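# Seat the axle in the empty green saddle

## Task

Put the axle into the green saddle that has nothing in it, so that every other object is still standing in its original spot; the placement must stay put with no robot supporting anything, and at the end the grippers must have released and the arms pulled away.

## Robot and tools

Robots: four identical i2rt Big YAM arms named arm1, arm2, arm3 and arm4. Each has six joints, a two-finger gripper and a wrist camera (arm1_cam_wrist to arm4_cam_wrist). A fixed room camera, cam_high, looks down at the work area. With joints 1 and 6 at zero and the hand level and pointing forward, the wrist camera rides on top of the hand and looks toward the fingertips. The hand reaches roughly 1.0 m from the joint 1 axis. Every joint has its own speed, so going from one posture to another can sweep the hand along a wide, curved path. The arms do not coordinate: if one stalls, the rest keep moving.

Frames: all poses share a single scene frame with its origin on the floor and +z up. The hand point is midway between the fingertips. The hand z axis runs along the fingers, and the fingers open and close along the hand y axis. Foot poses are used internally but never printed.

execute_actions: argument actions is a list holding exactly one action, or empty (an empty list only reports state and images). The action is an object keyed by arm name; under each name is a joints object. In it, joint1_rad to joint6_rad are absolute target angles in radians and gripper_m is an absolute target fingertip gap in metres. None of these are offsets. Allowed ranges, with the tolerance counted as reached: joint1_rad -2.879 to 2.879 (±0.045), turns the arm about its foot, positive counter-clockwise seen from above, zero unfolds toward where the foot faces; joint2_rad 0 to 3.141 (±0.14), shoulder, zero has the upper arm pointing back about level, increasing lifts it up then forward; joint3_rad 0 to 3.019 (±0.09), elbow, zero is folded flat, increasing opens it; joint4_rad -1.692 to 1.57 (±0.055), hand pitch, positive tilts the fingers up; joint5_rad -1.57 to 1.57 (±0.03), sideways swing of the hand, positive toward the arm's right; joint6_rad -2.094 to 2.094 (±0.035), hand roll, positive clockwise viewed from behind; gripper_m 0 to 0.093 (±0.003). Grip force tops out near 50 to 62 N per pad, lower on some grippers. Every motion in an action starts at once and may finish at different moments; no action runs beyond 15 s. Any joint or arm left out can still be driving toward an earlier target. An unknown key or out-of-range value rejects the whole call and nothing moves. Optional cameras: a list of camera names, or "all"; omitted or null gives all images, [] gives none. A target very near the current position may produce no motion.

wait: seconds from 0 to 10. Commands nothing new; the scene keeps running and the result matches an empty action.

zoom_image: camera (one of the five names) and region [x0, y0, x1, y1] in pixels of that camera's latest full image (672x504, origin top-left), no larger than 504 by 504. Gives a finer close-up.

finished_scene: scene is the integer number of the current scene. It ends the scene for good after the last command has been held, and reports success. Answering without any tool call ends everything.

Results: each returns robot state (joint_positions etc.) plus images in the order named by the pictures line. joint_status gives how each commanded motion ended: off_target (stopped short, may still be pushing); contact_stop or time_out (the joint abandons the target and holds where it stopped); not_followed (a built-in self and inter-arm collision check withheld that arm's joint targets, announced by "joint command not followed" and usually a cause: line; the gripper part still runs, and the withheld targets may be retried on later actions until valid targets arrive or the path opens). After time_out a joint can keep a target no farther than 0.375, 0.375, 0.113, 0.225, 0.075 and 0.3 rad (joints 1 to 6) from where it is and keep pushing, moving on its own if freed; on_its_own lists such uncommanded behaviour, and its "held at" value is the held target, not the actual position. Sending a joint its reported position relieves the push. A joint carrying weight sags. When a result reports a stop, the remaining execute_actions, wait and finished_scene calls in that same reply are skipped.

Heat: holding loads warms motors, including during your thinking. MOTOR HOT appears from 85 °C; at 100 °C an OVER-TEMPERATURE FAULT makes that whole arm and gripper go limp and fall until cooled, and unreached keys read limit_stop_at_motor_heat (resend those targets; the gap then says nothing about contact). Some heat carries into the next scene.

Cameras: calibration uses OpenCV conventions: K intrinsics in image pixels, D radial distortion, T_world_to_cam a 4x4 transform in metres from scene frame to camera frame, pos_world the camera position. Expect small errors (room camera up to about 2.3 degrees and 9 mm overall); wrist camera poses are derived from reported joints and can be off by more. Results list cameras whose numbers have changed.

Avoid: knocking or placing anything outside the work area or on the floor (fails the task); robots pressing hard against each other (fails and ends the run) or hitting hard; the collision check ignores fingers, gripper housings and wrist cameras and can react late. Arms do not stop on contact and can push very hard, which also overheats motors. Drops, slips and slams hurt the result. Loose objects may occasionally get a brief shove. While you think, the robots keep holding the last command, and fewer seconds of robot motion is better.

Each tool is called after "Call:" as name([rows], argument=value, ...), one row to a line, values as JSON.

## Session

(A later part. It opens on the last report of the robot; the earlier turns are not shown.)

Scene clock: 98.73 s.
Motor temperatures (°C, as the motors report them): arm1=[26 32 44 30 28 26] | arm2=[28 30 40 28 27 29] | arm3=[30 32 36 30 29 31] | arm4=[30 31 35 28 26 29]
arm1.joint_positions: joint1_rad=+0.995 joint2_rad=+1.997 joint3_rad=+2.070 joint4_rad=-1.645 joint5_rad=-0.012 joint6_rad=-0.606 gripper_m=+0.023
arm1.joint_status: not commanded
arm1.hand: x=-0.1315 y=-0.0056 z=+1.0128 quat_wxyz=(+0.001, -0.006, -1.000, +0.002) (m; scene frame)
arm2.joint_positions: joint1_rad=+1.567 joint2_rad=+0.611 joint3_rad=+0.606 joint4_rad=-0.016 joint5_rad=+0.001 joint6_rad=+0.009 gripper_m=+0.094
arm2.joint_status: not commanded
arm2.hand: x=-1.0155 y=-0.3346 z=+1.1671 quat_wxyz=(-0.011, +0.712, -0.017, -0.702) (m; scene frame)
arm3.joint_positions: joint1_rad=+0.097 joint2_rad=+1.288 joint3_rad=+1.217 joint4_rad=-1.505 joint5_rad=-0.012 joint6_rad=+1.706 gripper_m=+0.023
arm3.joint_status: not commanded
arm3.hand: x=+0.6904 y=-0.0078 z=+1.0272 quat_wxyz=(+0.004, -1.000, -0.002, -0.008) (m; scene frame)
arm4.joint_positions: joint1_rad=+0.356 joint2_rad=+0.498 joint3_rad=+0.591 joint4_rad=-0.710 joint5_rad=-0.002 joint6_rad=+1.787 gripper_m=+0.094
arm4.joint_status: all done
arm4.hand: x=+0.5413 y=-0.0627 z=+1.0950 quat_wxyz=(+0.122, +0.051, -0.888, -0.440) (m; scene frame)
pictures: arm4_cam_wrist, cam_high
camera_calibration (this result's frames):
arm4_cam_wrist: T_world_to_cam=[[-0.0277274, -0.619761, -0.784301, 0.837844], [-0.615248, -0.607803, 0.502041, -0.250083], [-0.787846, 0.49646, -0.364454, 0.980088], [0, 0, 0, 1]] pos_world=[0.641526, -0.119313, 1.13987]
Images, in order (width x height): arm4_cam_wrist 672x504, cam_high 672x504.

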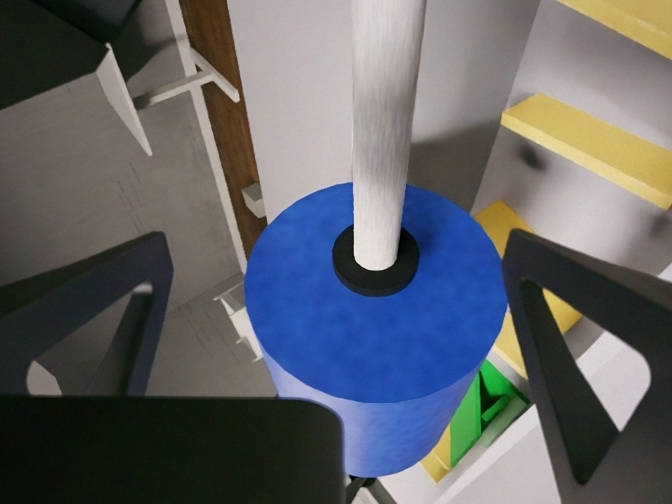

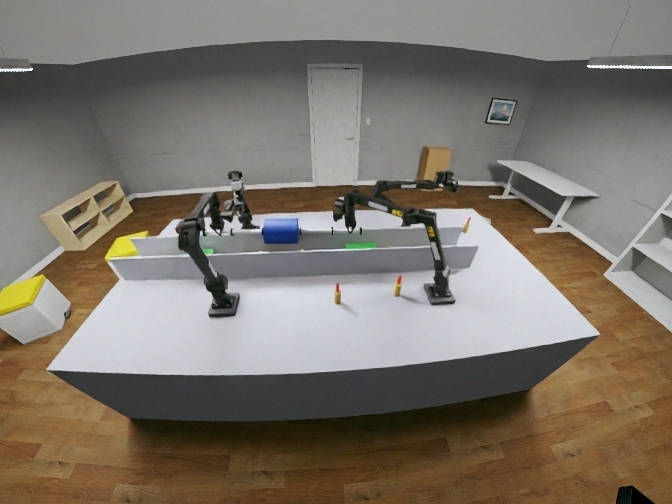

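Call:
execute_actions([
  {"arm4":{"joints":{"joint1_rad":0.485,"joint6_rad":1.84}}},
], cameras=[])

Call:
execute_actions([
  {"arm4":{"joints":{"joint2_rad":0.83,"joint3_rad":0.569,"joint4_rad":-0.33}}},
], cameras=["cam_high","arm4_cam_wrist"])

Scene clock: 104.97 s.
Motor temperatures (°C, as the motors report them): arm1=[26 33 45 30 28 26] | arm2=[28 30 40 28 27 29] | arm3=[30 32 36 30 29 31] | arm4=[30 31 35 29 26 29]
arm1.joint_positions: joint1_rad=+0.995 joint2_rad=+1.997 joint3_rad=+2.070 joint4_rad=-1.645 joint5_rad=-0.012 joint6_rad=-0.606 gripper_m=+0.023
arm1.joint_status: not commanded
arm1.hand: x=-0.1315 y=-0.0056 z=+1.0128 quat_wxyz=(+0.001, -0.006, -1.000, +0.002) (m; scene frame)
arm2.joint_positions: joint1_rad=+1.567 joint2_rad=+0.611 joint3_rad=+0.606 joint4_rad=-0.016 joint5_rad=+0.001 joint6_rad=+0.009 gripper_m=+0.094
arm2.joint_status: not commanded
arm2.hand: x=-1.0155 y=-0.3346 z=+1.1671 quat_wxyz=(-0.011, +0.712, -0.017, -0.702) (m; scene frame)
arm3.joint_positions: joint1_rad=+0.097 joint2_rad=+1.288 joint3_rad=+1.217 joint4_rad=-1.505 joint5_rad=-0.012 joint6_rad=+1.706 gripper_m=+0.023
arm3.joint_status: not commanded
arm3.hand: x=+0.6904 y=-0.0078 z=+1.0272 quat_wxyz=(+0.004, -1.000, -0.002, -0.008) (m; scene frame)
arm4.joint_positions: joint1_rad=+0.483 joint2_rad=+0.498 joint3_rad=+0.591 joint4_rad=-0.710 joint5_rad=-0.002 joint6_rad=+1.832 gripper_m=+0.094
arm4.joint_status: all done
arm4.hand: x=+0.5057 y=-0.0773 z=+1.0949 quat_wxyz=(+0.160, +0.087, -0.886, -0.427) (m; scene frame)
pictures: none
No camera images: the call's "cameras" was empty. Leave "cameras" out to get every camera's image.

Scene clock: 106.03 s.
Motor temperatures (°C, as the motors report them): arm1=[26 33 45 30 28 26] | arm2=[28 30 40 28 27 29] | arm3=[30 32 36 30 29 31] | arm4=[30 31 35 29 26 29]
arm1.joint_positions: joint1_rad=+0.995 joint2_rad=+1.997 joint3_rad=+2.070 joint4_rad=-1.645 joint5_rad=-0.012 joint6_rad=-0.606 gripper_m=+0.023
arm1.joint_status: not commanded
arm1.hand: x=-0.1315 y=-0.0056 z=+1.0128 quat_wxyz=(+0.001, -0.006, -1.000, +0.002) (m; scene frame)
arm2.joint_positions: joint1_rad=+1.567 joint2_rad=+0.611 joint3_rad=+0.606 joint4_rad=-0.016 joint5_rad=+0.001 joint6_rad=+0.009 gripper_m=+0.094
arm2.joint_status: not commanded
arm2.hand: x=-1.0155 y=-0.3346 z=+1.1671 quat_wxyz=(-0.011, +0.712, -0.017, -0.702) (m; scene frame)
arm3.joint_positions: joint1_rad=+0.097 joint2_rad=+1.288 joint3_rad=+1.217 joint4_rad=-1.505 joint5_rad=-0.012 joint6_rad=+1.706 gripper_m=+0.023
arm3.joint_status: not commanded
arm3.hand: x=+0.6904 y=-0.0078 z=+1.0272 quat_wxyz=(+0.004, -1.000, -0.002, -0.008) (m; scene frame)
arm4.joint_positions: joint1_rad=+0.483 joint2_rad=+0.833 joint3_rad=+0.575 joint4_rad=-0.351 joint5_rad=-0.002 joint6_rad=+1.833 gripper_m=+0.094
arm4.joint_status: all done
arm4.hand: x=+0.4681 y=-0.0002 z=+1.0483 quat_wxyz=(+0.161, +0.087, -0.884, -0.431) (m; scene frame)
pictures: arm4_cam_wrist, cam_high
camera_calibration (this result's frames):
arm4_cam_wrist: T_world_to_cam=[[0.00540567, -0.626764, -0.77919, 0.816989], [-0.531522, -0.661816, 0.528663, -0.300847], [-0.847027, 0.411299, -0.336716, 0.872987], [0, 0, 0, 1]] pos_world=[0.57512, -0.0461043, 1.08959]
Images, in order (width x height): arm4_cam_wrist 672x504, cam_high 672x504.

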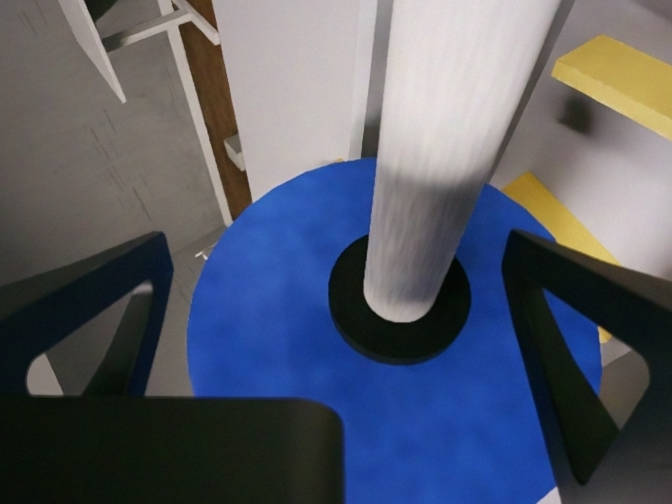

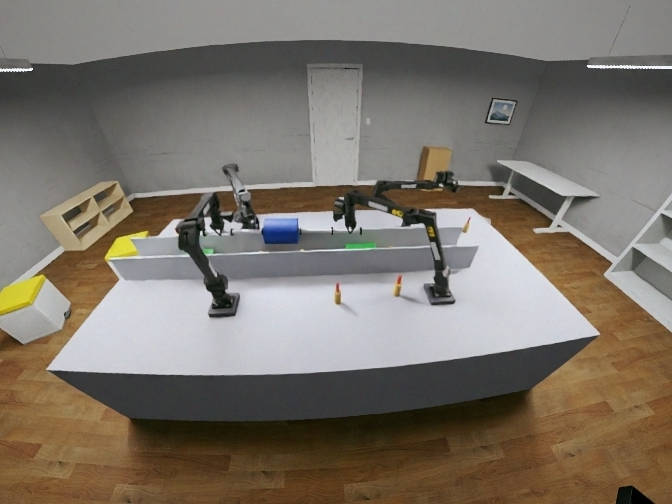

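Lower by 3 cm.

Call:
execute_actions([
  {"arm4":{"joints":{"joint3_rad":0.505,"joint4_rad":-0.27}}},
], cameras=["arm4_cam_wrist"])

Call:
execute_actions([
  {"arm4":{"joints":{"gripper_m":0}}},
], cameras=["arm4_cam_wrist"])

Scene clock: 108.80 s.
Motor temperatures (°C, as the motors report them): arm1=[26 33 45 30 28 26] | arm2=[28 30 40 28 27 29] | arm3=[30 32 36 30 29 31] | arm4=[30 30 35 29 26 29]
arm1.joint_positions: joint1_rad=+0.995 joint2_rad=+1.997 joint3_rad=+2.070 joint4_rad=-1.645 joint5_rad=-0.012 joint6_rad=-0.606 gripper_m=+0.023
arm1.joint_status: not commanded
arm1.hand: x=-0.1315 y=-0.0056 z=+1.0128 quat_wxyz=(+0.001, -0.006, -1.000, +0.002) (m; scene frame)
arm2.joint_positions: joint1_rad=+1.567 joint2_rad=+0.611 joint3_rad=+0.606 joint4_rad=-0.016 joint5_rad=+0.001 joint6_rad=+0.009 gripper_m=+0.094
arm2.joint_status: not commanded
arm2.hand: x=-1.0155 y=-0.3346 z=+1.1671 quat_wxyz=(-0.011, +0.712, -0.017, -0.702) (m; scene frame)
arm3.joint_positions: joint1_rad=+0.097 joint2_rad=+1.288 joint3_rad=+1.217 joint4_rad=-1.505 joint5_rad=-0.012 joint6_rad=+1.706 gripper_m=+0.023
arm3.joint_status: not commanded
arm3.hand: x=+0.6904 y=-0.0078 z=+1.0272 quat_wxyz=(+0.004, -1.000, -0.002, -0.008) (m; scene frame)
arm4.joint_positions: joint1_rad=+0.483 joint2_rad=+0.833 joint3_rad=+0.508 joint4_rad=-0.290 joint5_rad=-0.002 joint6_rad=+1.833 gripper_m=+0.094
arm4.joint_status: all done
arm4.hand: x=+0.4719 y=-0.0078 z=+1.0224 quat_wxyz=(+0.160, +0.087, -0.885, -0.428) (m; scene frame)
pictures: arm4_cam_wrist
camera_calibration (this result's frames):
arm4_cam_wrist: T_world_to_cam=[[0.00738621, -0.631665, -0.775206, 0.786981], [-0.533133, -0.658347, 0.531364, -0.292153], [-0.845999, 0.409363, -0.341624, 0.875144], [0, 0, 0, 1]] pos_world=[0.578802, -0.0534816, 1.06428]
Images, in order (width x height): arm4_cam_wrist 672x504.

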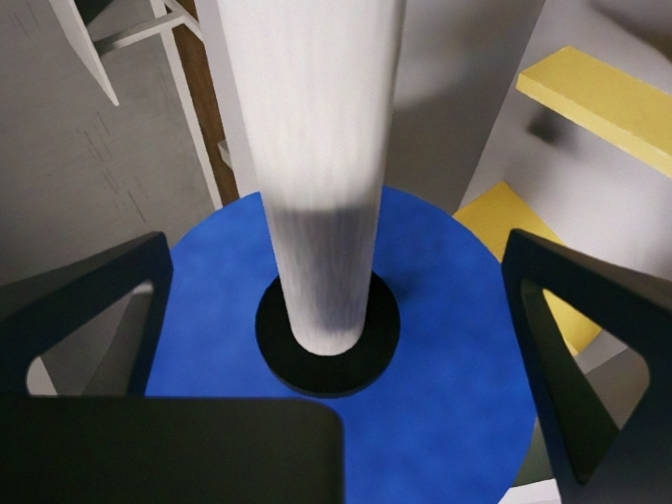

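Scene clock: 109.53 s.
Motor temperatures (°C, as the motors report them): arm1=[26 33 45 30 28 26] | arm2=[28 30 40 28 27 29] | arm3=[30 32 36 30 29 31] | arm4=[30 30 35 29 26 29]
arm1.joint_positions: joint1_rad=+0.995 joint2_rad=+1.997 joint3_rad=+2.070 joint4_rad=-1.645 joint5_rad=-0.011 joint6_rad=-0.606 gripper_m=+0.023
arm1.joint_status: not commanded
arm1.hand: x=-0.1316 y=-0.0057 z=+1.0128 quat_wxyz=(+0.001, -0.006, -1.000, +0.002) (m; scene frame)
arm2.joint_positions: joint1_rad=+1.567 joint2_rad=+0.611 joint3_rad=+0.606 joint4_rad=-0.016 joint5_rad=+0.001 joint6_rad=+0.009 gripper_m=+0.094
arm2.joint_status: not commanded
arm2.hand: x=-1.0155 y=-0.3346 z=+1.1671 quat_wxyz=(-0.011, +0.712, -0.017, -0.702) (m; scene frame)
arm3.joint_positions: joint1_rad=+0.097 joint2_rad=+1.288 joint3_rad=+1.217 joint4_rad=-1.501 joint5_rad=-0.011 joint6_rad=+1.706 gripper_m=+0.023
arm3.joint_status: not commanded
arm3.hand: x=+0.6903 y=-0.0087 z=+1.0272 quat_wxyz=(+0.002, -1.000, -0.002, -0.008) (m; scene frame)
arm4.joint_positions: joint1_rad=+0.483 joint2_rad=+0.833 joint3_rad=+0.508 joint4_rad=-0.281 joint5_rad=+0.000 joint6_rad=+1.833 gripper_m=+0.023
arm4.joint_status: gripper_m off_target (ended at +0.023, target +0.000)
arm4.hand: x=+0.4716 y=-0.0065 z=+1.0245 quat_wxyz=(+0.161, +0.086, -0.883, -0.432) (m; scene frame)
pictures: arm4_cam_wrist
camera_calibration (this result's frames):
arm4_cam_wrist: T_world_to_cam=[[0.00375842, -0.624287, -0.781186, 0.797322], [-0.532668, -0.662389, 0.526787, -0.288024], [-0.846316, 0.414133, -0.335027, 0.868502], [0, 0, 0, 1]] pos_world=[0.578609, -0.0527021, 1.06556]
Images, in order (width x height): arm4_cam_wrist 672x504.

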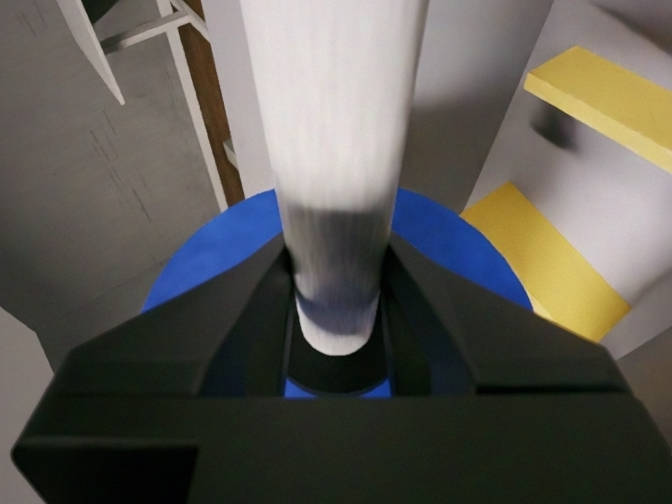

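Call:
execute_actions([
  {"arm3":{"joints":{"gripper_m":0.093,"joint2_rad":1.288,"joint3_rad":1.217}}},
], cameras=[])

Call:
execute_actions([
  {"arm3":{"joints":{"joint3_rad":1.37,"joint4_rad":-1.65}}},
], cameras=[])

Call:
execute_actions([
  {"arm3":{"joints":{"joint6_rad":-1.44}}},
], cameras=["cam_high","arm3_cam_wrist"])

Scene clock: 113.57 s.
Motor temperatures (°C, as the motors report them): arm1=[26 33 45 30 28 26] | arm2=[28 30 40 28 27 29] | arm3=[30 32 36 30 29 31] | arm4=[30 30 35 29 26 29]
arm1.joint_positions: joint1_rad=+0.995 joint2_rad=+1.997 joint3_rad=+2.079 joint4_rad=-1.640 joint5_rad=+0.006 joint6_rad=-0.603 gripper_m=+0.023
arm1.joint_status: not commanded
arm1.hand: x=-0.1306 y=-0.0097 z=+1.0164 quat_wxyz=(+0.000, -0.008, -1.000, +0.013) (m; scene frame)
arm2.joint_positions: joint1_rad=+1.567 joint2_rad=+0.611 joint3_rad=+0.606 joint4_rad=-0.016 joint5_rad=+0.001 joint6_rad=+0.009 gripper_m=+0.094
arm2.joint_status: not commanded
arm2.hand: x=-1.0155 y=-0.3346 z=+1.1671 quat_wxyz=(-0.011, +0.712, -0.017, -0.702) (m; scene frame)
arm3.joint_positions: joint1_rad=+0.097 joint2_rad=+1.289 joint3_rad=+1.211 joint4_rad=-1.500 joint5_rad=-0.003 joint6_rad=+1.706 gripper_m=+0.093
arm3.joint_status: all done
arm3.hand: x=+0.6889 y=-0.0075 z=+1.0244 quat_wxyz=(+0.005, -1.000, -0.002, -0.004) (m; scene frame)
arm4.joint_positions: joint1_rad=+0.485 joint2_rad=+0.849 joint3_rad=+0.478 joint4_rad=-0.283 joint5_rad=-0.009 joint6_rad=+1.878 gripper_m=+0.023
arm4.joint_status: not commanded
arm4.hand: x=+0.4733 y=-0.0144 z=+1.0018 quat_wxyz=(+0.166, +0.070, -0.895, -0.407) (m; scene frame)
pictures: none
No camera images: the call's "cameras" was empty. Leave "cameras" out to get every camera's image.

Scene clock: 114.43 s.
Motor temperatures (°C, as the motors report them): arm1=[26 33 45 30 28 26] | arm2=[28 30 40 28 27 29] | arm3=[30 31 36 30 29 31] | arm4=[30 30 35 29 26 29]
arm1.joint_positions: joint1_rad=+0.995 joint2_rad=+1.997 joint3_rad=+2.079 joint4_rad=-1.640 joint5_rad=+0.006 joint6_rad=-0.603 gripper_m=+0.023
arm1.joint_status: not commanded
arm1.hand: x=-0.1306 y=-0.0097 z=+1.0164 quat_wxyz=(+0.000, -0.008, -1.000, +0.013) (m; scene frame)
arm2.joint_positions: joint1_rad=+1.567 joint2_rad=+0.611 joint3_rad=+0.606 joint4_rad=-0.016 joint5_rad=+0.001 joint6_rad=+0.009 gripper_m=+0.094
arm2.joint_status: not commanded
arm2.hand: x=-1.0155 y=-0.3346 z=+1.1671 quat_wxyz=(-0.011, +0.712, -0.017, -0.702) (m; scene frame)
arm3.joint_positions: joint1_rad=+0.097 joint2_rad=+1.290 joint3_rad=+1.334 joint4_rad=-1.641 joint5_rad=-0.003 joint6_rad=+1.706 gripper_m=+0.093
arm3.joint_status: all done
arm3.hand: x=+0.6881 y=-0.0043 z=+1.0710 quat_wxyz=(+0.014, -1.000, -0.002, -0.003) (m; scene frame)
arm4.joint_positions: joint1_rad=+0.485 joint2_rad=+0.849 joint3_rad=+0.478 joint4_rad=-0.283 joint5_rad=-0.009 joint6_rad=+1.878 gripper_m=+0.023
arm4.joint_status: not commanded
arm4.hand: x=+0.4733 y=-0.0144 z=+1.0018 quat_wxyz=(+0.166, +0.070, -0.895, -0.407) (m; scene frame)
pictures: none
No camera images: the call's "cameras" was empty. Leave "cameras" out to get every camera's image.

Scene clock: 117.20 s.
Motor temperatures (°C, as the motors report them): arm1=[26 33 45 30 28 26] | arm2=[28 30 40 28 27 29] | arm3=[30 31 36 30 29 31] | arm4=[30 30 36 29 26 29]
arm1.joint_positions: joint1_rad=+0.995 joint2_rad=+1.997 joint3_rad=+2.079 joint4_rad=-1.640 joint5_rad=+0.006 joint6_rad=-0.603 gripper_m=+0.023
arm1.joint_status: not commanded
arm1.hand: x=-0.1306 y=-0.0097 z=+1.0164 quat_wxyz=(+0.000, -0.008, -1.000, +0.013) (m; scene frame)
arm2.joint_positions: joint1_rad=+1.567 joint2_rad=+0.611 joint3_rad=+0.606 joint4_rad=-0.016 joint5_rad=+0.001 joint6_rad=+0.009 gripper_m=+0.094
arm2.joint_status: not commanded
arm2.hand: x=-1.0155 y=-0.3346 z=+1.1671 quat_wxyz=(-0.011, +0.712, -0.017, -0.702) (m; scene frame)
arm3.joint_positions: joint1_rad=+0.097 joint2_rad=+1.290 joint3_rad=+1.334 joint4_rad=-1.641 joint5_rad=-0.003 joint6_rad=-1.427 gripper_m=+0.093
arm3.joint_status: all done
arm3.hand: x=+0.6881 y=-0.0043 z=+1.0710 quat_wxyz=(-0.002, -0.002, -1.000, -0.014) (m; scene frame)
arm4.joint_positions: joint1_rad=+0.485 joint2_rad=+0.849 joint3_rad=+0.478 joint4_rad=-0.283 joint5_rad=-0.009 joint6_rad=+1.878 gripper_m=+0.023
arm4.joint_status: not commanded
arm4.hand: x=+0.4733 y=-0.0144 z=+1.0018 quat_wxyz=(+0.166, +0.070, -0.895, -0.407) (m; scene frame)
pictures: arm3_cam_wrist, cam_high
camera_calibration (this result's frames):
arm3_cam_wrist: T_world_to_cam=[[-0.0051213, -0.999753, -0.0216364, 0.0200405], [-0.798222, -0.00894582, 0.602297, -0.0966442], [-0.602341, 0.0203552, -0.797979, 1.3939], [0, 0, 0, 1]] pos_world=[0.762563, -0.00920214, 1.17095]
Images, in order (width x height): arm3_cam_wrist 672x504, cam_high 672x504.

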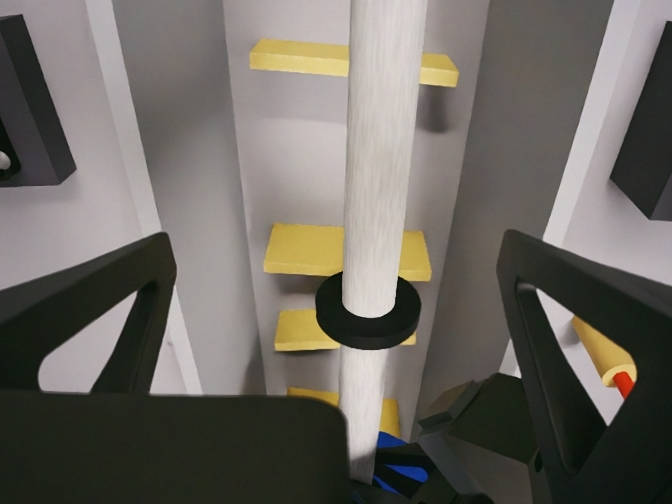

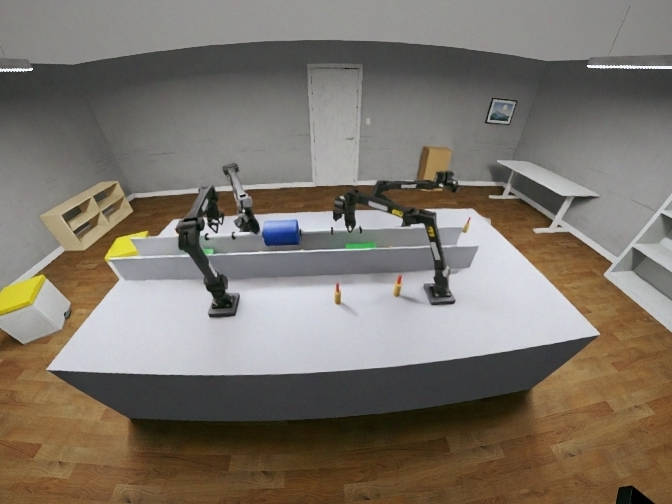

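Call:
execute_actions([
  {"arm3":{"joints":{"joint2_rad":1.33,"joint3_rad":1.17,"joint4_rad":-1.41}}},
], cameras=[])

Call:
execute_actions([
  {"arm3":{"joints":{"gripper_m":0}}},
], cameras=["arm3_cam_wrist"])

Scene clock: 120.83 s.
Motor temperatures (°C, as the motors report them): arm1=[26 34 45 30 28 26] | arm2=[28 30 40 28 27 29] | arm3=[30 31 36 30 29 31] | arm4=[30 30 36 29 26 29]
arm1.joint_positions: joint1_rad=+0.995 joint2_rad=+1.997 joint3_rad=+2.079 joint4_rad=-1.640 joint5_rad=+0.006 joint6_rad=-0.603 gripper_m=+0.023
arm1.joint_status: not commanded
arm1.hand: x=-0.1306 y=-0.0097 z=+1.0164 quat_wxyz=(+0.000, -0.008, -1.000, +0.013) (m; scene frame)
arm2.joint_positions: joint1_rad=+1.567 joint2_rad=+0.611 joint3_rad=+0.606 joint4_rad=-0.016 joint5_rad=+0.001 joint6_rad=+0.009 gripper_m=+0.094
arm2.joint_status: not commanded
arm2.hand: x=-1.0155 y=-0.3346 z=+1.1671 quat_wxyz=(-0.011, +0.712, -0.017, -0.702) (m; scene frame)
arm3.joint_positions: joint1_rad=+0.097 joint2_rad=+1.340 joint3_rad=+1.154 joint4_rad=-1.421 joint5_rad=-0.003 joint6_rad=-1.428 gripper_m=+0.093
arm3.joint_status: all done
arm3.hand: x=+0.6900 y=-0.0145 z=+0.9853 quat_wxyz=(-0.002, -0.002, -1.000, -0.019) (m; scene frame)
arm4.joint_positions: joint1_rad=+0.485 joint2_rad=+0.849 joint3_rad=+0.478 joint4_rad=-0.283 joint5_rad=-0.009 joint6_rad=+1.878 gripper_m=+0.023
arm4.joint_status: not commanded
arm4.hand: x=+0.4733 y=-0.0144 z=+1.0018 quat_wxyz=(+0.166, +0.070, -0.895, -0.407) (m; scene frame)
pictures: none
No camera images: the call's "cameras" was empty. Leave "cameras" out to get every camera's image.

Scene clock: 121.53 s.
Motor temperatures (°C, as the motors report them): arm1=[26 34 45 30 28 26] | arm2=[28 30 40 28 27 29] | arm3=[30 31 36 30 29 31] | arm4=[30 30 36 29 26 29]
arm1.joint_positions: joint1_rad=+0.995 joint2_rad=+1.997 joint3_rad=+2.080 joint4_rad=-1.639 joint5_rad=+0.009 joint6_rad=-0.603 gripper_m=+0.023
arm1.joint_status: not commanded
arm1.hand: x=-0.1305 y=-0.0103 z=+1.0165 quat_wxyz=(+0.000, -0.008, -1.000, +0.015) (m; scene frame)
arm2.joint_positions: joint1_rad=+1.567 joint2_rad=+0.611 joint3_rad=+0.606 joint4_rad=-0.016 joint5_rad=+0.001 joint6_rad=+0.009 gripper_m=+0.094
arm2.joint_status: not commanded
arm2.hand: x=-1.0155 y=-0.3346 z=+1.1671 quat_wxyz=(-0.011, +0.712, -0.017, -0.702) (m; scene frame)
arm3.joint_positions: joint1_rad=+0.097 joint2_rad=+1.339 joint3_rad=+1.154 joint4_rad=-1.412 joint5_rad=-0.002 joint6_rad=-1.421 gripper_m=+0.023
arm3.joint_status: gripper_m off_target (ended at +0.023, target +0.000)
arm3.hand: x=+0.6901 y=-0.0167 z=+0.9854 quat_wxyz=(-0.002, -0.005, -1.000, -0.014) (m; scene frame)
arm4.joint_positions: joint1_rad=+0.485 joint2_rad=+0.849 joint3_rad=+0.478 joint4_rad=-0.282 joint5_rad=-0.007 joint6_rad=+1.878 gripper_m=+0.023
arm4.joint_status: not commanded
arm4.hand: x=+0.4734 y=-0.0141 z=+1.0019 quat_wxyz=(+0.166, +0.069, -0.895, -0.408) (m; scene frame)
pictures: arm3_cam_wrist
camera_calibration (this result's frames):
arm3_cam_wrist: T_world_to_cam=[[-0.0112141, -0.999691, -0.0221914, 0.0105241], [-0.797185, -0.00445902, 0.603719, -0.0456345], [-0.603632, 0.0244608, -0.796888, 1.32685], [0, 0, 0, 1]] pos_world=[0.764666, -0.0221384, 1.08513]
Images, in order (width x height): arm3_cam_wrist 672x504.

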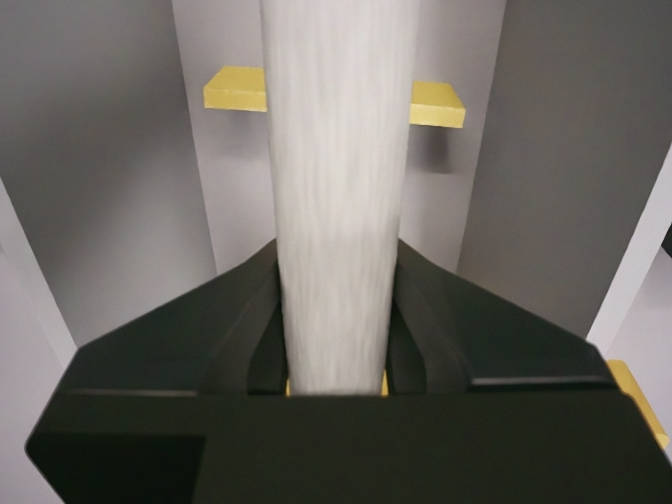

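Call:
execute_actions([
  {"arm4":{"joints":{"gripper_m":0.093}},"arm3":{"joints":{"joint2_rad":1.30,"joint3_rad":1.23,"joint4_rad":-1.46}}},
], cameras=[])

Call:
execute_actions([
  {"arm4":{"joints":{"joint2_rad":0.45,"joint3_rad":0.7,"joint4_rad":-0.69}}},
], cameras=[])

Call:
execute_actions([
  {"arm4":{"joints":{"joint1_rad":1.02,"joint3_rad":1.3,"joint4_rad":-1.69,"joint6_rad":-0.58}}},
], cameras=[])

Call:
execute_actions([
  {"arm4":{"joints":{"joint2_rad":1.97,"joint3_rad":2.26}}},
], cameras=["cam_high","arm4_cam_wrist"])

Scene clock: 130.00 s.
Motor temperatures (°C, as the motors report them): arm1=[26 34 46 30 28 26] | arm2=[28 30 40 28 27 29] | arm3=[30 31 36 30 29 31] | arm4=[30 30 37 29 26 30]
arm1.joint_positions: joint1_rad=+0.995 joint2_rad=+1.997 joint3_rad=+2.080 joint4_rad=-1.646 joint5_rad=+0.004 joint6_rad=-0.604 gripper_m=+0.023
arm1.joint_status: not commanded
arm1.hand: x=-0.1315 y=-0.0085 z=+1.0165 quat_wxyz=(+0.002, -0.007, -1.000, +0.010) (m; scene frame)
arm2.joint_positions: joint1_rad=+1.567 joint2_rad=+0.611 joint3_rad=+0.606 joint4_rad=-0.016 joint5_rad=+0.001 joint6_rad=+0.009 gripper_m=+0.094
arm2.joint_status: not commanded
arm2.hand: x=-1.0155 y=-0.3346 z=+1.1671 quat_wxyz=(-0.011, +0.712, -0.017, -0.702) (m; scene frame)
arm3.joint_positions: joint1_rad=+0.097 joint2_rad=+1.338 joint3_rad=+1.155 joint4_rad=-1.444 joint5_rad=-0.002 joint6_rad=-1.423 gripper_m=+0.023
arm3.joint_status: all done
arm3.hand: x=+0.6891 y=-0.0093 z=+0.9865 quat_wxyz=(+0.000, -0.004, -1.000, -0.029) (m; scene frame)
arm4.joint_positions: joint1_rad=+0.485 joint2_rad=+0.845 joint3_rad=+0.478 joint4_rad=-0.282 joint5_rad=-0.005 joint6_rad=+1.848 gripper_m=+0.093
arm4.joint_status: all done
arm4.hand: x=+0.4739 y=-0.0140 z=+1.0035 quat_wxyz=(+0.160, +0.082, -0.893, -0.412) (m; scene frame)
pictures: none
No camera images: the call's "cameras" was empty. Leave "cameras" out to get every camera's image.

Scene clock: 131.17 s.
Motor temperatures (°C, as the motors report them): arm1=[26 34 46 30 28 26] | arm2=[28 30 40 28 27 29] | arm3=[30 31 37 30 29 31] | arm4=[30 30 37 29 26 30]
arm1.joint_positions: joint1_rad=+0.995 joint2_rad=+1.997 joint3_rad=+2.080 joint4_rad=-1.646 joint5_rad=+0.004 joint6_rad=-0.604 gripper_m=+0.023
arm1.joint_status: not commanded
arm1.hand: x=-0.1315 y=-0.0085 z=+1.0165 quat_wxyz=(+0.002, -0.007, -1.000, +0.010) (m; scene frame)
arm2.joint_positions: joint1_rad=+1.567 joint2_rad=+0.611 joint3_rad=+0.606 joint4_rad=-0.016 joint5_rad=+0.001 joint6_rad=+0.009 gripper_m=+0.094
arm2.joint_status: not commanded
arm2.hand: x=-1.0155 y=-0.3346 z=+1.1671 quat_wxyz=(-0.011, +0.712, -0.017, -0.702) (m; scene frame)
arm3.joint_positions: joint1_rad=+0.097 joint2_rad=+1.338 joint3_rad=+1.155 joint4_rad=-1.444 joint5_rad=-0.002 joint6_rad=-1.423 gripper_m=+0.023
arm3.joint_status: not commanded
arm3.hand: x=+0.6891 y=-0.0093 z=+0.9865 quat_wxyz=(+0.000, -0.004, -1.000, -0.029) (m; scene frame)
arm4.joint_positions: joint1_rad=+0.485 joint2_rad=+0.438 joint3_rad=+0.662 joint4_rad=-0.681 joint5_rad=-0.004 joint6_rad=+1.847 gripper_m=+0.093
arm4.joint_status: all done
arm4.hand: x=+0.5053 y=-0.0787 z=+1.1595 quat_wxyz=(+0.189, +0.079, -0.847, -0.491) (m; scene frame)
pictures: none
No camera images: the call's "cameras" was empty. Leave "cameras" out to get every camera's image.

Scene clock: 133.67 s.
Motor temperatures (°C, as the motors report them): arm1=[26 34 46 30 28 26] | arm2=[28 30 41 28 27 29] | arm3=[30 31 37 30 29 31] | arm4=[30 30 37 29 26 29]
arm1.joint_positions: joint1_rad=+0.995 joint2_rad=+1.997 joint3_rad=+2.080 joint4_rad=-1.646 joint5_rad=+0.004 joint6_rad=-0.604 gripper_m=+0.023
arm1.joint_status: not commanded
arm1.hand: x=-0.1315 y=-0.0085 z=+1.0165 quat_wxyz=(+0.002, -0.007, -1.000, +0.010) (m; scene frame)
arm2.joint_positions: joint1_rad=+1.567 joint2_rad=+0.611 joint3_rad=+0.606 joint4_rad=-0.016 joint5_rad=+0.001 joint6_rad=+0.009 gripper_m=+0.094
arm2.joint_status: not commanded
arm2.hand: x=-1.0155 y=-0.3346 z=+1.1671 quat_wxyz=(-0.011, +0.712, -0.017, -0.702) (m; scene frame)
arm3.joint_positions: joint1_rad=+0.097 joint2_rad=+1.338 joint3_rad=+1.155 joint4_rad=-1.444 joint5_rad=-0.002 joint6_rad=-1.423 gripper_m=+0.023
arm3.joint_status: not commanded
arm3.hand: x=+0.6891 y=-0.0093 z=+0.9865 quat_wxyz=(+0.000, -0.004, -1.000, -0.029) (m; scene frame)
arm4.joint_positions: joint1_rad=+1.015 joint2_rad=+0.451 joint3_rad=+1.255 joint4_rad=-1.670 joint5_rad=-0.002 joint6_rad=-0.572 gripper_m=+0.093
arm4.joint_status: all done
joint sent to its limit — the command would take arm4.joint4_rad past its lower limit, so that joint was sent only as far as its limit.
arm4.hand: x=+0.5252 y=-0.2738 z=+1.2760 quat_wxyz=(-0.186, +0.940, -0.005, -0.287) (m; scene frame)
pictures: none
No camera images: the call's "cameras" was empty. Leave "cameras" out to get every camera's image.

Scene clock: 135.63 s.
Motor temperatures (°C, as the motors report them): arm1=[26 34 46 30 28 26] | arm2=[28 30 41 28 27 29] | arm3=[30 31 38 30 29 31] | arm4=[30 31 37 29 26 29]
arm1.joint_positions: joint1_rad=+0.995 joint2_rad=+1.997 joint3_rad=+2.080 joint4_rad=-1.646 joint5_rad=+0.004 joint6_rad=-0.604 gripper_m=+0.023
arm1.joint_status: not commanded
arm1.hand: x=-0.1315 y=-0.0085 z=+1.0165 quat_wxyz=(+0.002, -0.007, -1.000, +0.010) (m; scene frame)
arm2.joint_positions: joint1_rad=+1.567 joint2_rad=+0.611 joint3_rad=+0.606 joint4_rad=-0.016 joint5_rad=+0.001 joint6_rad=+0.009 gripper_m=+0.094
arm2.joint_status: not commanded
arm2.hand: x=-1.0155 y=-0.3346 z=+1.1671 quat_wxyz=(-0.011, +0.712, -0.017, -0.702) (m; scene frame)
arm3.joint_positions: joint1_rad=+0.097 joint2_rad=+1.338 joint3_rad=+1.155 joint4_rad=-1.444 joint5_rad=-0.002 joint6_rad=-1.423 gripper_m=+0.023
arm3.joint_status: not commanded
arm3.hand: x=+0.6891 y=-0.0093 z=+0.9865 quat_wxyz=(+0.000, -0.004, -1.000, -0.029) (m; scene frame)
arm4.joint_positions: joint1_rad=+1.015 joint2_rad=+2.003 joint3_rad=+2.198 joint4_rad=-1.678 joint5_rad=-0.002 joint6_rad=-0.573 gripper_m=+0.093
arm4.joint_status: all done
arm4.hand: x=+0.1056 y=+0.0028 z=+1.1034 quat_wxyz=(-0.021, +0.999, -0.005, -0.035) (m; scene frame)
pictures: arm4_cam_wrist, cam_high
camera_calibration (this result's frames):
arm4_cam_wrist: T_world_to_cam=[[0.0265942, 0.998287, 0.0521063, -0.0602496], [0.840277, -0.0505598, 0.539795, -0.679471], [0.541505, 0.0294283, -0.840183, 0.99321], [0, 0, 0, 1]] pos_world=[0.0347182, -0.00343599, 1.20439]
Images, in order (width x height): arm4_cam_wrist 672x504, cam_high 672x504.

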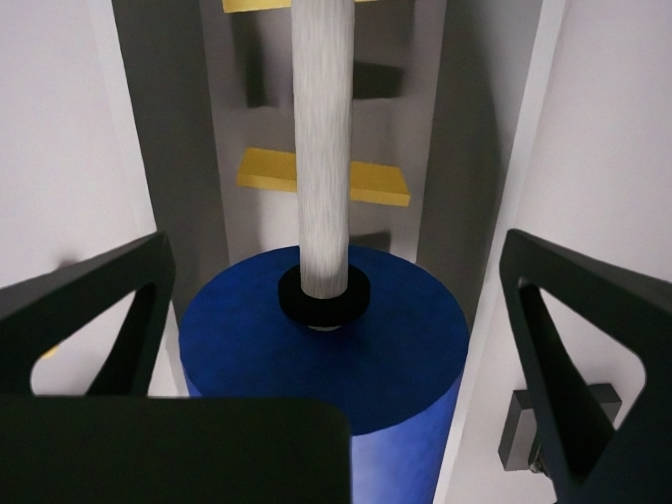

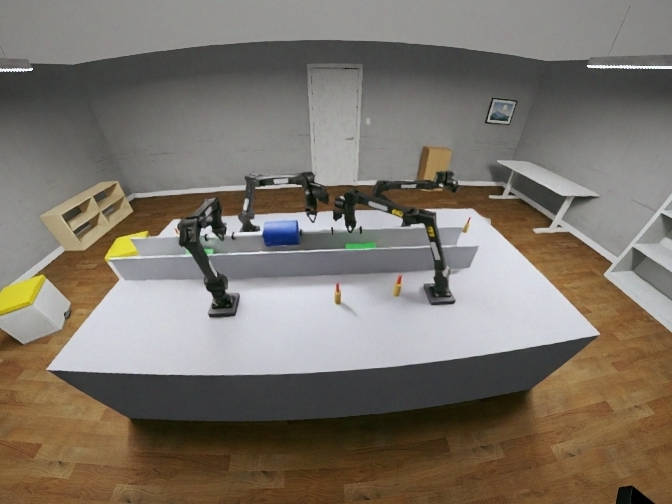

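Call:
execute_actions([
  {"arm4":{"joints":{"joint2_rad":1.97,"joint3_rad":1.96,"joint4_rad":-1.55}}},
], cameras=["arm4_cam_wrist"])

Scene clock: 138.43 s.
Motor temperatures (°C, as the motors report them): arm1=[26 34 46 30 28 26] | arm2=[28 30 41 28 27 29] | arm3=[30 31 38 30 29 31] | arm4=[30 31 37 28 26 29]
arm1.joint_positions: joint1_rad=+0.995 joint2_rad=+1.997 joint3_rad=+2.080 joint4_rad=-1.646 joint5_rad=+0.004 joint6_rad=-0.604 gripper_m=+0.023
arm1.joint_status: not commanded
arm1.hand: x=-0.1315 y=-0.0085 z=+1.0165 quat_wxyz=(+0.002, -0.007, -1.000, +0.010) (m; scene frame)
arm2.joint_positions: joint1_rad=+1.567 joint2_rad=+0.611 joint3_rad=+0.606 joint4_rad=-0.016 joint5_rad=+0.001 joint6_rad=+0.009 gripper_m=+0.094
arm2.joint_status: not commanded
arm2.hand: x=-1.0155 y=-0.3346 z=+1.1671 quat_wxyz=(-0.011, +0.712, -0.017, -0.702) (m; scene frame)
arm3.joint_positions: joint1_rad=+0.097 joint2_rad=+1.338 joint3_rad=+1.155 joint4_rad=-1.444 joint5_rad=-0.002 joint6_rad=-1.423 gripper_m=+0.023
arm3.joint_status: not commanded
arm3.hand: x=+0.6891 y=-0.0093 z=+0.9865 quat_wxyz=(+0.000, -0.004, -1.000, -0.029) (m; scene frame)
arm4.joint_positions: joint1_rad=+1.015 joint2_rad=+1.980 joint3_rad=+1.961 joint4_rad=-1.562 joint5_rad=-0.002 joint6_rad=-0.573 gripper_m=+0.093
arm4.joint_status: all done
arm4.hand: x=+0.1264 y=-0.0110 z=+1.0262 quat_wxyz=(+0.006, +1.000, -0.005, +0.006) (m; scene frame)
pictures: arm4_cam_wrist
camera_calibration (this result's frames):
arm4_cam_wrist: T_world_to_cam=[[0.0243702, 0.999703, -0.000181567, 0.0109641], [0.792863, -0.0192174, 0.609097, -0.720815], [0.608912, -0.0149878, -0.793096, 0.860195], [0, 0, 0, 1]] pos_world=[0.0474577, -0.0119206, 1.12127]
Images, in order (width x height): arm4_cam_wrist 672x504.

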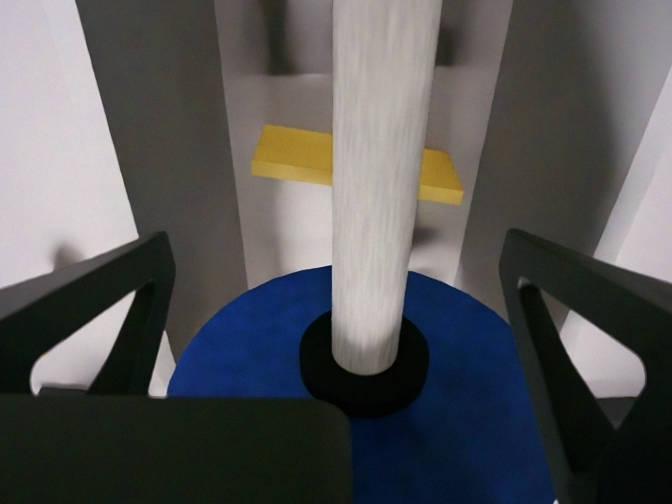

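Call:
execute_actions([
  {"arm4":{"joints":{"joint2_rad":2.0,"joint3_rad":1.93,"joint4_rad":-1.49}}},
], cameras=[])

Call:
execute_actions([
  {"arm4":{"joints":{"gripper_m":0}}},
], cameras=["arm4_cam_wrist"])

Scene clock: 141.23 s.
Motor temperatures (°C, as the motors report them): arm1=[26 35 46 30 28 26] | arm2=[28 30 41 28 27 29] | arm3=[30 32 39 30 29 31] | arm4=[30 31 37 28 26 29]
arm1.joint_positions: joint1_rad=+0.995 joint2_rad=+1.997 joint3_rad=+2.080 joint4_rad=-1.646 joint5_rad=+0.004 joint6_rad=-0.604 gripper_m=+0.023
arm1.joint_status: not commanded
arm1.hand: x=-0.1315 y=-0.0085 z=+1.0165 quat_wxyz=(+0.002, -0.007, -1.000, +0.010) (m; scene frame)
arm2.joint_positions: joint1_rad=+1.567 joint2_rad=+0.611 joint3_rad=+0.606 joint4_rad=-0.016 joint5_rad=+0.001 joint6_rad=+0.009 gripper_m=+0.094
arm2.joint_status: not commanded
arm2.hand: x=-1.0155 y=-0.3346 z=+1.1671 quat_wxyz=(-0.011, +0.712, -0.017, -0.702) (m; scene frame)
arm3.joint_positions: joint1_rad=+0.097 joint2_rad=+1.338 joint3_rad=+1.155 joint4_rad=-1.444 joint5_rad=-0.002 joint6_rad=-1.423 gripper_m=+0.023
arm3.joint_status: not commanded
arm3.hand: x=+0.6891 y=-0.0093 z=+0.9865 quat_wxyz=(+0.000, -0.004, -1.000, -0.029) (m; scene frame)
arm4.joint_positions: joint1_rad=+1.015 joint2_rad=+1.984 joint3_rad=+1.938 joint4_rad=-1.503 joint5_rad=-0.002 joint6_rad=-0.573 gripper_m=+0.093
arm4.joint_status: all done
arm4.hand: x=+0.1190 y=-0.0061 z=+1.0150 quat_wxyz=(-0.003, +1.000, -0.005, -0.007) (m; scene frame)
pictures: none
No camera images: the call's "cameras" was empty. Leave "cameras" out to get every camera's image.

Scene clock: 141.93 s.
Motor temperatures (°C, as the motors report them): arm1=[26 35 46 30 28 26] | arm2=[28 30 41 28 27 29] | arm3=[30 32 39 30 29 31] | arm4=[30 31 37 28 26 29]
arm1.joint_positions: joint1_rad=+0.993 joint2_rad=+1.997 joint3_rad=+2.080 joint4_rad=-1.644 joint5_rad=+0.004 joint6_rad=-0.607 gripper_m=+0.023
arm1.joint_status: not commanded
arm1.hand: x=-0.1316 y=-0.0097 z=+1.0165 quat_wxyz=(+0.001, -0.006, -1.000, +0.011) (m; scene frame)
arm2.joint_positions: joint1_rad=+1.567 joint2_rad=+0.611 joint3_rad=+0.606 joint4_rad=-0.016 joint5_rad=+0.001 joint6_rad=+0.009 gripper_m=+0.094
arm2.joint_status: not commanded
arm2.hand: x=-1.0155 y=-0.3346 z=+1.1671 quat_wxyz=(-0.011, +0.712, -0.017, -0.702) (m; scene frame)
arm3.joint_positions: joint1_rad=+0.097 joint2_rad=+1.338 joint3_rad=+1.156 joint4_rad=-1.444 joint5_rad=-0.001 joint6_rad=-1.424 gripper_m=+0.023
arm3.joint_status: not commanded
arm3.hand: x=+0.6890 y=-0.0096 z=+0.9869 quat_wxyz=(+0.001, -0.004, -1.000, -0.028) (m; scene frame)
arm4.joint_positions: joint1_rad=+1.012 joint2_rad=+1.985 joint3_rad=+1.938 joint4_rad=-1.492 joint5_rad=+0.006 joint6_rad=-0.574 gripper_m=+0.020
arm4.joint_status: gripper_m off_target (ended at +0.020, target +0.000)
arm4.hand: x=+0.1189 y=-0.0017 z=+1.0148 quat_wxyz=(-0.009, +1.000, -0.006, -0.009) (m; scene frame)
pictures: arm4_cam_wrist
camera_calibration (this result's frames):
arm4_cam_wrist: T_world_to_cam=[[0.0275541, 0.999188, 0.0294034, -0.0285431], [0.811068, -0.0395406, 0.583614, -0.683998], [0.584303, 0.00776721, -0.811498, 0.877517], [0, 0, 0, 1]] pos_world=[0.042819, -0.00534164, 1.11213]
Images, in order (width x height): arm4_cam_wrist 672x504.

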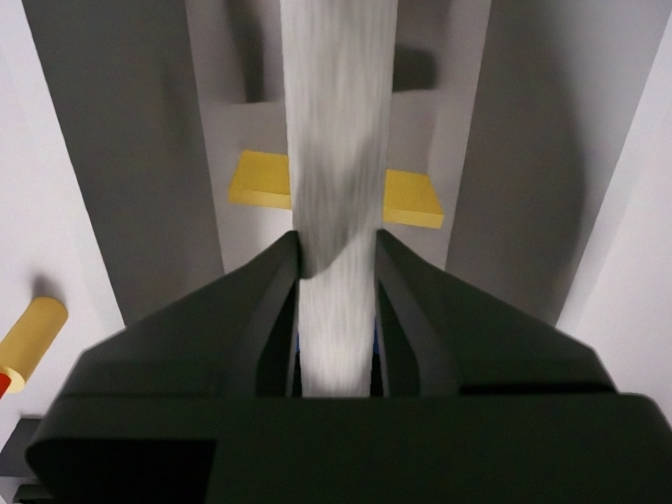

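Shallow grip; regrip lower.

Call:
execute_actions([
  {"arm4":{"joints":{"gripper_m":0.07}}},
], cameras=[])

Call:
execute_actions([
  {"arm4":{"joints":{"joint3_rad":1.885,"joint4_rad":-1.45}}},
], cameras=[])

Call:
execute_actions([
  {"arm4":{"joints":{"gripper_m":0}}},
], cameras=["arm4_cam_wrist"])

Scene clock: 144.87 s.
Motor temperatures (°C, as the motors report them): arm1=[26 35 46 30 28 26] | arm2=[28 30 41 28 27 29] | arm3=[30 32 39 30 29 31] | arm4=[30 32 36 28 26 29]
arm1.joint_positions: joint1_rad=+0.993 joint2_rad=+1.997 joint3_rad=+2.080 joint4_rad=-1.644 joint5_rad=+0.004 joint6_rad=-0.607 gripper_m=+0.023
arm1.joint_status: not commanded
arm1.hand: x=-0.1316 y=-0.0096 z=+1.0165 quat_wxyz=(+0.001, -0.006, -1.000, +0.011) (m; scene frame)
arm2.joint_positions: joint1_rad=+1.567 joint2_rad=+0.611 joint3_rad=+0.606 joint4_rad=-0.016 joint5_rad=+0.001 joint6_rad=+0.009 gripper_m=+0.094
arm2.joint_status: not commanded
arm2.hand: x=-1.0155 y=-0.3346 z=+1.1671 quat_wxyz=(-0.011, +0.712, -0.017, -0.702) (m; scene frame)
arm3.joint_positions: joint1_rad=+0.097 joint2_rad=+1.338 joint3_rad=+1.156 joint4_rad=-1.444 joint5_rad=-0.001 joint6_rad=-1.424 gripper_m=+0.023
arm3.joint_status: not commanded
arm3.hand: x=+0.6890 y=-0.0096 z=+0.9869 quat_wxyz=(+0.001, -0.004, -1.000, -0.028) (m; scene frame)
arm4.joint_positions: joint1_rad=+1.013 joint2_rad=+1.985 joint3_rad=+1.938 joint4_rad=-1.492 joint5_rad=+0.004 joint6_rad=-0.574 gripper_m=+0.070
arm4.joint_status: all done
arm4.hand: x=+0.1183 y=-0.0025 z=+1.0148 quat_wxyz=(-0.008, +1.000, -0.006, -0.010) (m; scene frame)
pictures: none
No camera images: the call's "cameras" was empty. Leave "cameras" out to get every camera's image.

Scene clock: 145.57 s.
Motor temperatures (°C, as the motors report them): arm1=[26 35 46 30 28 26] | arm2=[28 30 41 28 27 29] | arm3=[30 32 39 30 29 31] | arm4=[30 32 36 28 26 29]
arm1.joint_positions: joint1_rad=+0.993 joint2_rad=+1.997 joint3_rad=+2.080 joint4_rad=-1.644 joint5_rad=+0.004 joint6_rad=-0.607 gripper_m=+0.023
arm1.joint_status: not commanded
arm1.hand: x=-0.1316 y=-0.0096 z=+1.0165 quat_wxyz=(+0.001, -0.006, -1.000, +0.011) (m; scene frame)
arm2.joint_positions: joint1_rad=+1.567 joint2_rad=+0.611 joint3_rad=+0.606 joint4_rad=-0.016 joint5_rad=+0.001 joint6_rad=+0.009 gripper_m=+0.094
arm2.joint_status: not commanded
arm2.hand: x=-1.0155 y=-0.3346 z=+1.1671 quat_wxyz=(-0.011, +0.712, -0.017, -0.702) (m; scene frame)
arm3.joint_positions: joint1_rad=+0.097 joint2_rad=+1.338 joint3_rad=+1.156 joint4_rad=-1.444 joint5_rad=-0.001 joint6_rad=-1.424 gripper_m=+0.023
arm3.joint_status: not commanded
arm3.hand: x=+0.6890 y=-0.0096 z=+0.9869 quat_wxyz=(+0.001, -0.004, -1.000, -0.028) (m; scene frame)
arm4.joint_positions: joint1_rad=+1.013 joint2_rad=+1.988 joint3_rad=+1.890 joint4_rad=-1.463 joint5_rad=+0.004 joint6_rad=-0.574 gripper_m=+0.070
arm4.joint_status: all done
arm4.hand: x=+0.1230 y=-0.0058 z=+0.9943 quat_wxyz=(-0.002, +1.000, -0.006, -0.001) (m; scene frame)
pictures: none
No camera images: the call's "cameras" was empty. Leave "cameras" out to get every camera's image.

Scene clock: 146.23 s.
Motor temperatures (°C, as the motors report them): arm1=[26 35 46 30 28 26] | arm2=[28 30 41 28 27 29] | arm3=[30 32 39 30 29 31] | arm4=[30 32 36 28 26 29]
arm1.joint_positions: joint1_rad=+0.992 joint2_rad=+1.997 joint3_rad=+2.080 joint4_rad=-1.642 joint5_rad=+0.005 joint6_rad=-0.609 gripper_m=+0.023
arm1.joint_status: not commanded
arm1.hand: x=-0.1318 y=-0.0105 z=+1.0165 quat_wxyz=(+0.001, -0.006, -1.000, +0.012) (m; scene frame)
arm2.joint_positions: joint1_rad=+1.567 joint2_rad=+0.611 joint3_rad=+0.606 joint4_rad=-0.016 joint5_rad=+0.001 joint6_rad=+0.009 gripper_m=+0.094
arm2.joint_status: not commanded
arm2.hand: x=-1.0155 y=-0.3346 z=+1.1671 quat_wxyz=(-0.011, +0.712, -0.017, -0.702) (m; scene frame)
arm3.joint_positions: joint1_rad=+0.097 joint2_rad=+1.338 joint3_rad=+1.157 joint4_rad=-1.444 joint5_rad=-0.001 joint6_rad=-1.425 gripper_m=+0.023
arm3.joint_status: not commanded
arm3.hand: x=+0.6889 y=-0.0098 z=+0.9872 quat_wxyz=(+0.001, -0.003, -1.000, -0.028) (m; scene frame)
arm4.joint_positions: joint1_rad=+1.010 joint2_rad=+1.989 joint3_rad=+1.890 joint4_rad=-1.454 joint5_rad=+0.009 joint6_rad=-0.574 gripper_m=+0.024
arm4.joint_status: gripper_m off_target (ended at +0.024, target +0.000)
arm4.hand: x=+0.1227 y=-0.0023 z=+0.9941 quat_wxyz=(-0.007, +1.000, -0.007, -0.003) (m; scene frame)
pictures: arm4_cam_wrist
camera_calibration (this result's frames):
arm4_cam_wrist: T_world_to_cam=[[0.0291584, 0.999272, 0.0245961, -0.0228643], [0.803572, -0.0380684, 0.593988, -0.68443], [0.594492, 0.00244504, -0.804098, 0.849846], [0, 0, 0, 1]] pos_world=[0.0454289, -0.0052854, 1.09046]
Images, in order (width x height): arm4_cam_wrist 672x504.

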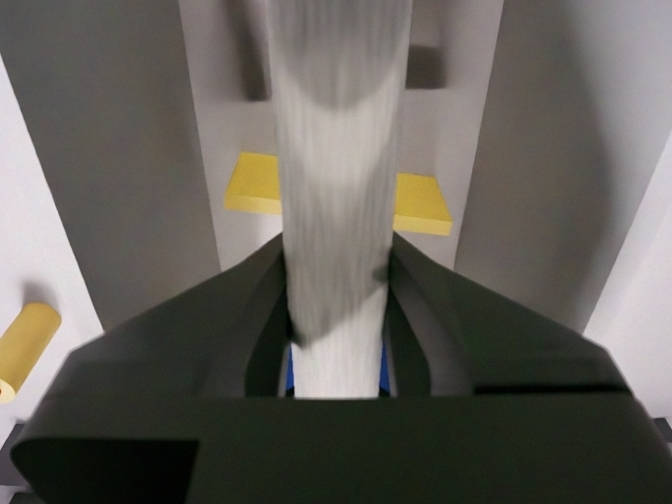

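Call:
execute_actions([
  {"arm4":{"joints":{"joint2_rad":1.95,"joint3_rad":1.96}},"arm1":{"joints":{"gripper_m":0.093,"joint2_rad":1.997,"joint3_rad":2.08}}},
], cameras=[])

Call:
execute_actions([
  {"arm1":{"joints":{"joint2_rad":1.0,"joint3_rad":1.5}}},
], cameras=[])

Call:
execute_actions([
  {"arm4":{"joints":{"joint1_rad":0.77,"joint2_rad":1.53,"joint3_rad":1.53,"joint4_rad":-1.47,"joint6_rad":-0.83}},"arm3":{"joints":{"joint1_rad":0.566,"joint2_rad":1.42,"joint3_rad":1.43,"joint4_rad":-1.50,"joint6_rad":-0.97}}},
], cameras=["cam_high"])

Scene clock: 153.20 s.
Motor temperatures (°C, as the motors report them): arm1=[26 35 46 30 28 26] | arm2=[28 30 41 28 27 29] | arm3=[30 32 40 30 29 31] | arm4=[30 32 36 28 26 29]
arm1.joint_positions: joint1_rad=+0.992 joint2_rad=+1.995 joint3_rad=+2.080 joint4_rad=-1.642 joint5_rad=+0.004 joint6_rad=-0.593 gripper_m=+0.093
arm1.joint_status: all done
arm1.hand: x=-0.1319 y=-0.0102 z=+1.0179 quat_wxyz=(-0.001, -0.014, -1.000, +0.012) (m; scene frame)
arm2.joint_positions: joint1_rad=+1.567 joint2_rad=+0.611 joint3_rad=+0.606 joint4_rad=-0.016 joint5_rad=+0.001 joint6_rad=+0.009 gripper_m=+0.094
arm2.joint_status: not commanded
arm2.hand: x=-1.0155 y=-0.3346 z=+1.1671 quat_wxyz=(-0.011, +0.712, -0.017, -0.702) (m; scene frame)
arm3.joint_positions: joint1_rad=+0.097 joint2_rad=+1.338 joint3_rad=+1.159 joint4_rad=-1.445 joint5_rad=-0.002 joint6_rad=-1.427 gripper_m=+0.023
arm3.joint_status: not commanded
arm3.hand: x=+0.6892 y=-0.0101 z=+0.9878 quat_wxyz=(+0.000, -0.003, -1.000, -0.027) (m; scene frame)
arm4.joint_positions: joint1_rad=+1.011 joint2_rad=+1.996 joint3_rad=+1.890 joint4_rad=-1.454 joint5_rad=+0.009 joint6_rad=-0.574 gripper_m=+0.024
arm4.joint_status: all done
arm4.hand: x=+0.1223 y=-0.0026 z=+0.9895 quat_wxyz=(-0.004, +1.000, -0.007, +0.001) (m; scene frame)
pictures: none
No camera images: the call's "cameras" was empty. Leave "cameras" out to get every camera's image.

Scene clock: 154.93 s.
Motor temperatures (°C, as the motors report them): arm1=[26 35 45 30 28 26] | arm2=[28 30 41 28 27 29] | arm3=[30 32 40 30 29 31] | arm4=[30 32 37 28 26 29]
arm1.joint_positions: joint1_rad=+0.996 joint2_rad=+0.992 joint3_rad=+1.506 joint4_rad=-1.638 joint5_rad=-0.004 joint6_rad=-0.592 gripper_m=+0.093
arm1.joint_status: all done
arm1.hand: x=-0.3833 y=+0.1767 z=+1.2336 quat_wxyz=(-0.180, -0.010, -0.975, +0.131) (m; scene frame)
arm2.joint_positions: joint1_rad=+1.567 joint2_rad=+0.611 joint3_rad=+0.606 joint4_rad=-0.016 joint5_rad=+0.001 joint6_rad=+0.009 gripper_m=+0.094
arm2.joint_status: not commanded
arm2.hand: x=-1.0155 y=-0.3346 z=+1.1671 quat_wxyz=(-0.011, +0.712, -0.017, -0.702) (m; scene frame)
arm3.joint_positions: joint1_rad=+0.091 joint2_rad=+1.338 joint3_rad=+1.160 joint4_rad=-1.445 joint5_rad=-0.005 joint6_rad=-1.430 gripper_m=+0.023
arm3.joint_status: not commanded
arm3.hand: x=+0.6877 y=-0.0107 z=+0.9883 quat_wxyz=(-0.002, -0.004, -1.000, -0.027) (m; scene frame)
arm4.joint_positions: joint1_rad=+1.011 joint2_rad=+1.998 joint3_rad=+1.890 joint4_rad=-1.449 joint5_rad=+0.009 joint6_rad=-0.573 gripper_m=+0.024
arm4.joint_status: not commanded
arm4.hand: x=+0.1211 y=-0.0021 z=+0.9883 quat_wxyz=(-0.005, +1.000, -0.007, -0.001) (m; scene frame)
pictures: none
No camera images: the call's "cameras" was empty. Leave "cameras" out to get every camera's image.

Scene clock: 156.20 s.
Motor temperatures (°C, as the motors report them): arm1=[26 34 45 30 28 26] | arm2=[28 30 41 28 27 29] | arm3=[30 32 40 30 29 31] | arm4=[30 32 37 28 26 29]
arm1.joint_positions: joint1_rad=+0.996 joint2_rad=+0.992 joint3_rad=+1.506 joint4_rad=-1.638 joint5_rad=-0.004 joint6_rad=-0.592 gripper_m=+0.093
arm1.joint_status: not commanded
arm1.hand: x=-0.3833 y=+0.1767 z=+1.2336 quat_wxyz=(-0.180, -0.010, -0.975, +0.131) (m; scene frame)
arm2.joint_positions: joint1_rad=+1.567 joint2_rad=+0.611 joint3_rad=+0.606 joint4_rad=-0.016 joint5_rad=+0.001 joint6_rad=+0.009 gripper_m=+0.094
arm2.joint_status: not commanded
arm2.hand: x=-1.0155 y=-0.3346 z=+1.1671 quat_wxyz=(-0.011, +0.712, -0.017, -0.702) (m; scene frame)
arm3.joint_positions: joint1_rad=+0.574 joint2_rad=+1.441 joint3_rad=+1.371 joint4_rad=-1.510 joint5_rad=+0.004 joint6_rad=-0.968 gripper_m=+0.023
arm3.joint_status: all done
arm3.hand: x=+0.8800 y=+0.0071 z=+1.0304 quat_wxyz=(+0.001, +0.007, -1.000, -0.003) (m; scene frame)
arm4.joint_positions: joint1_rad=+0.767 joint2_rad=+1.584 joint3_rad=+1.501 joint4_rad=-1.471 joint5_rad=-0.011 joint6_rad=-0.838 gripper_m=+0.024
arm4.joint_status: all done
arm4.hand: x=+0.3149 y=+0.0045 z=+1.0605 quat_wxyz=(-0.001, +1.000, +0.003, -0.007) (m; scene frame)
pictures: cam_high
Images, in order (width x height): cam_high 672x504.

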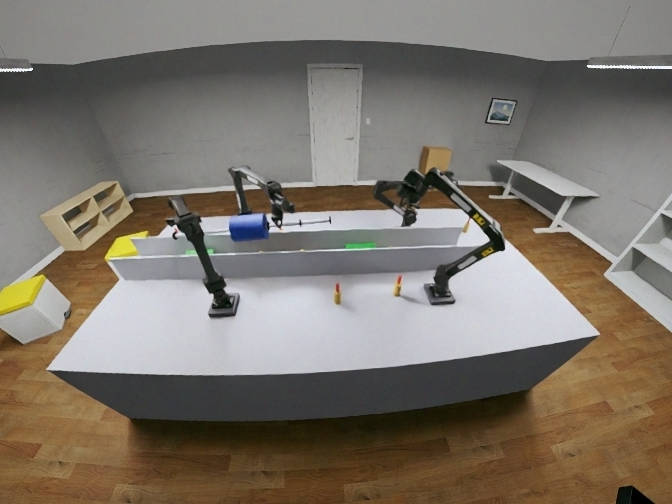

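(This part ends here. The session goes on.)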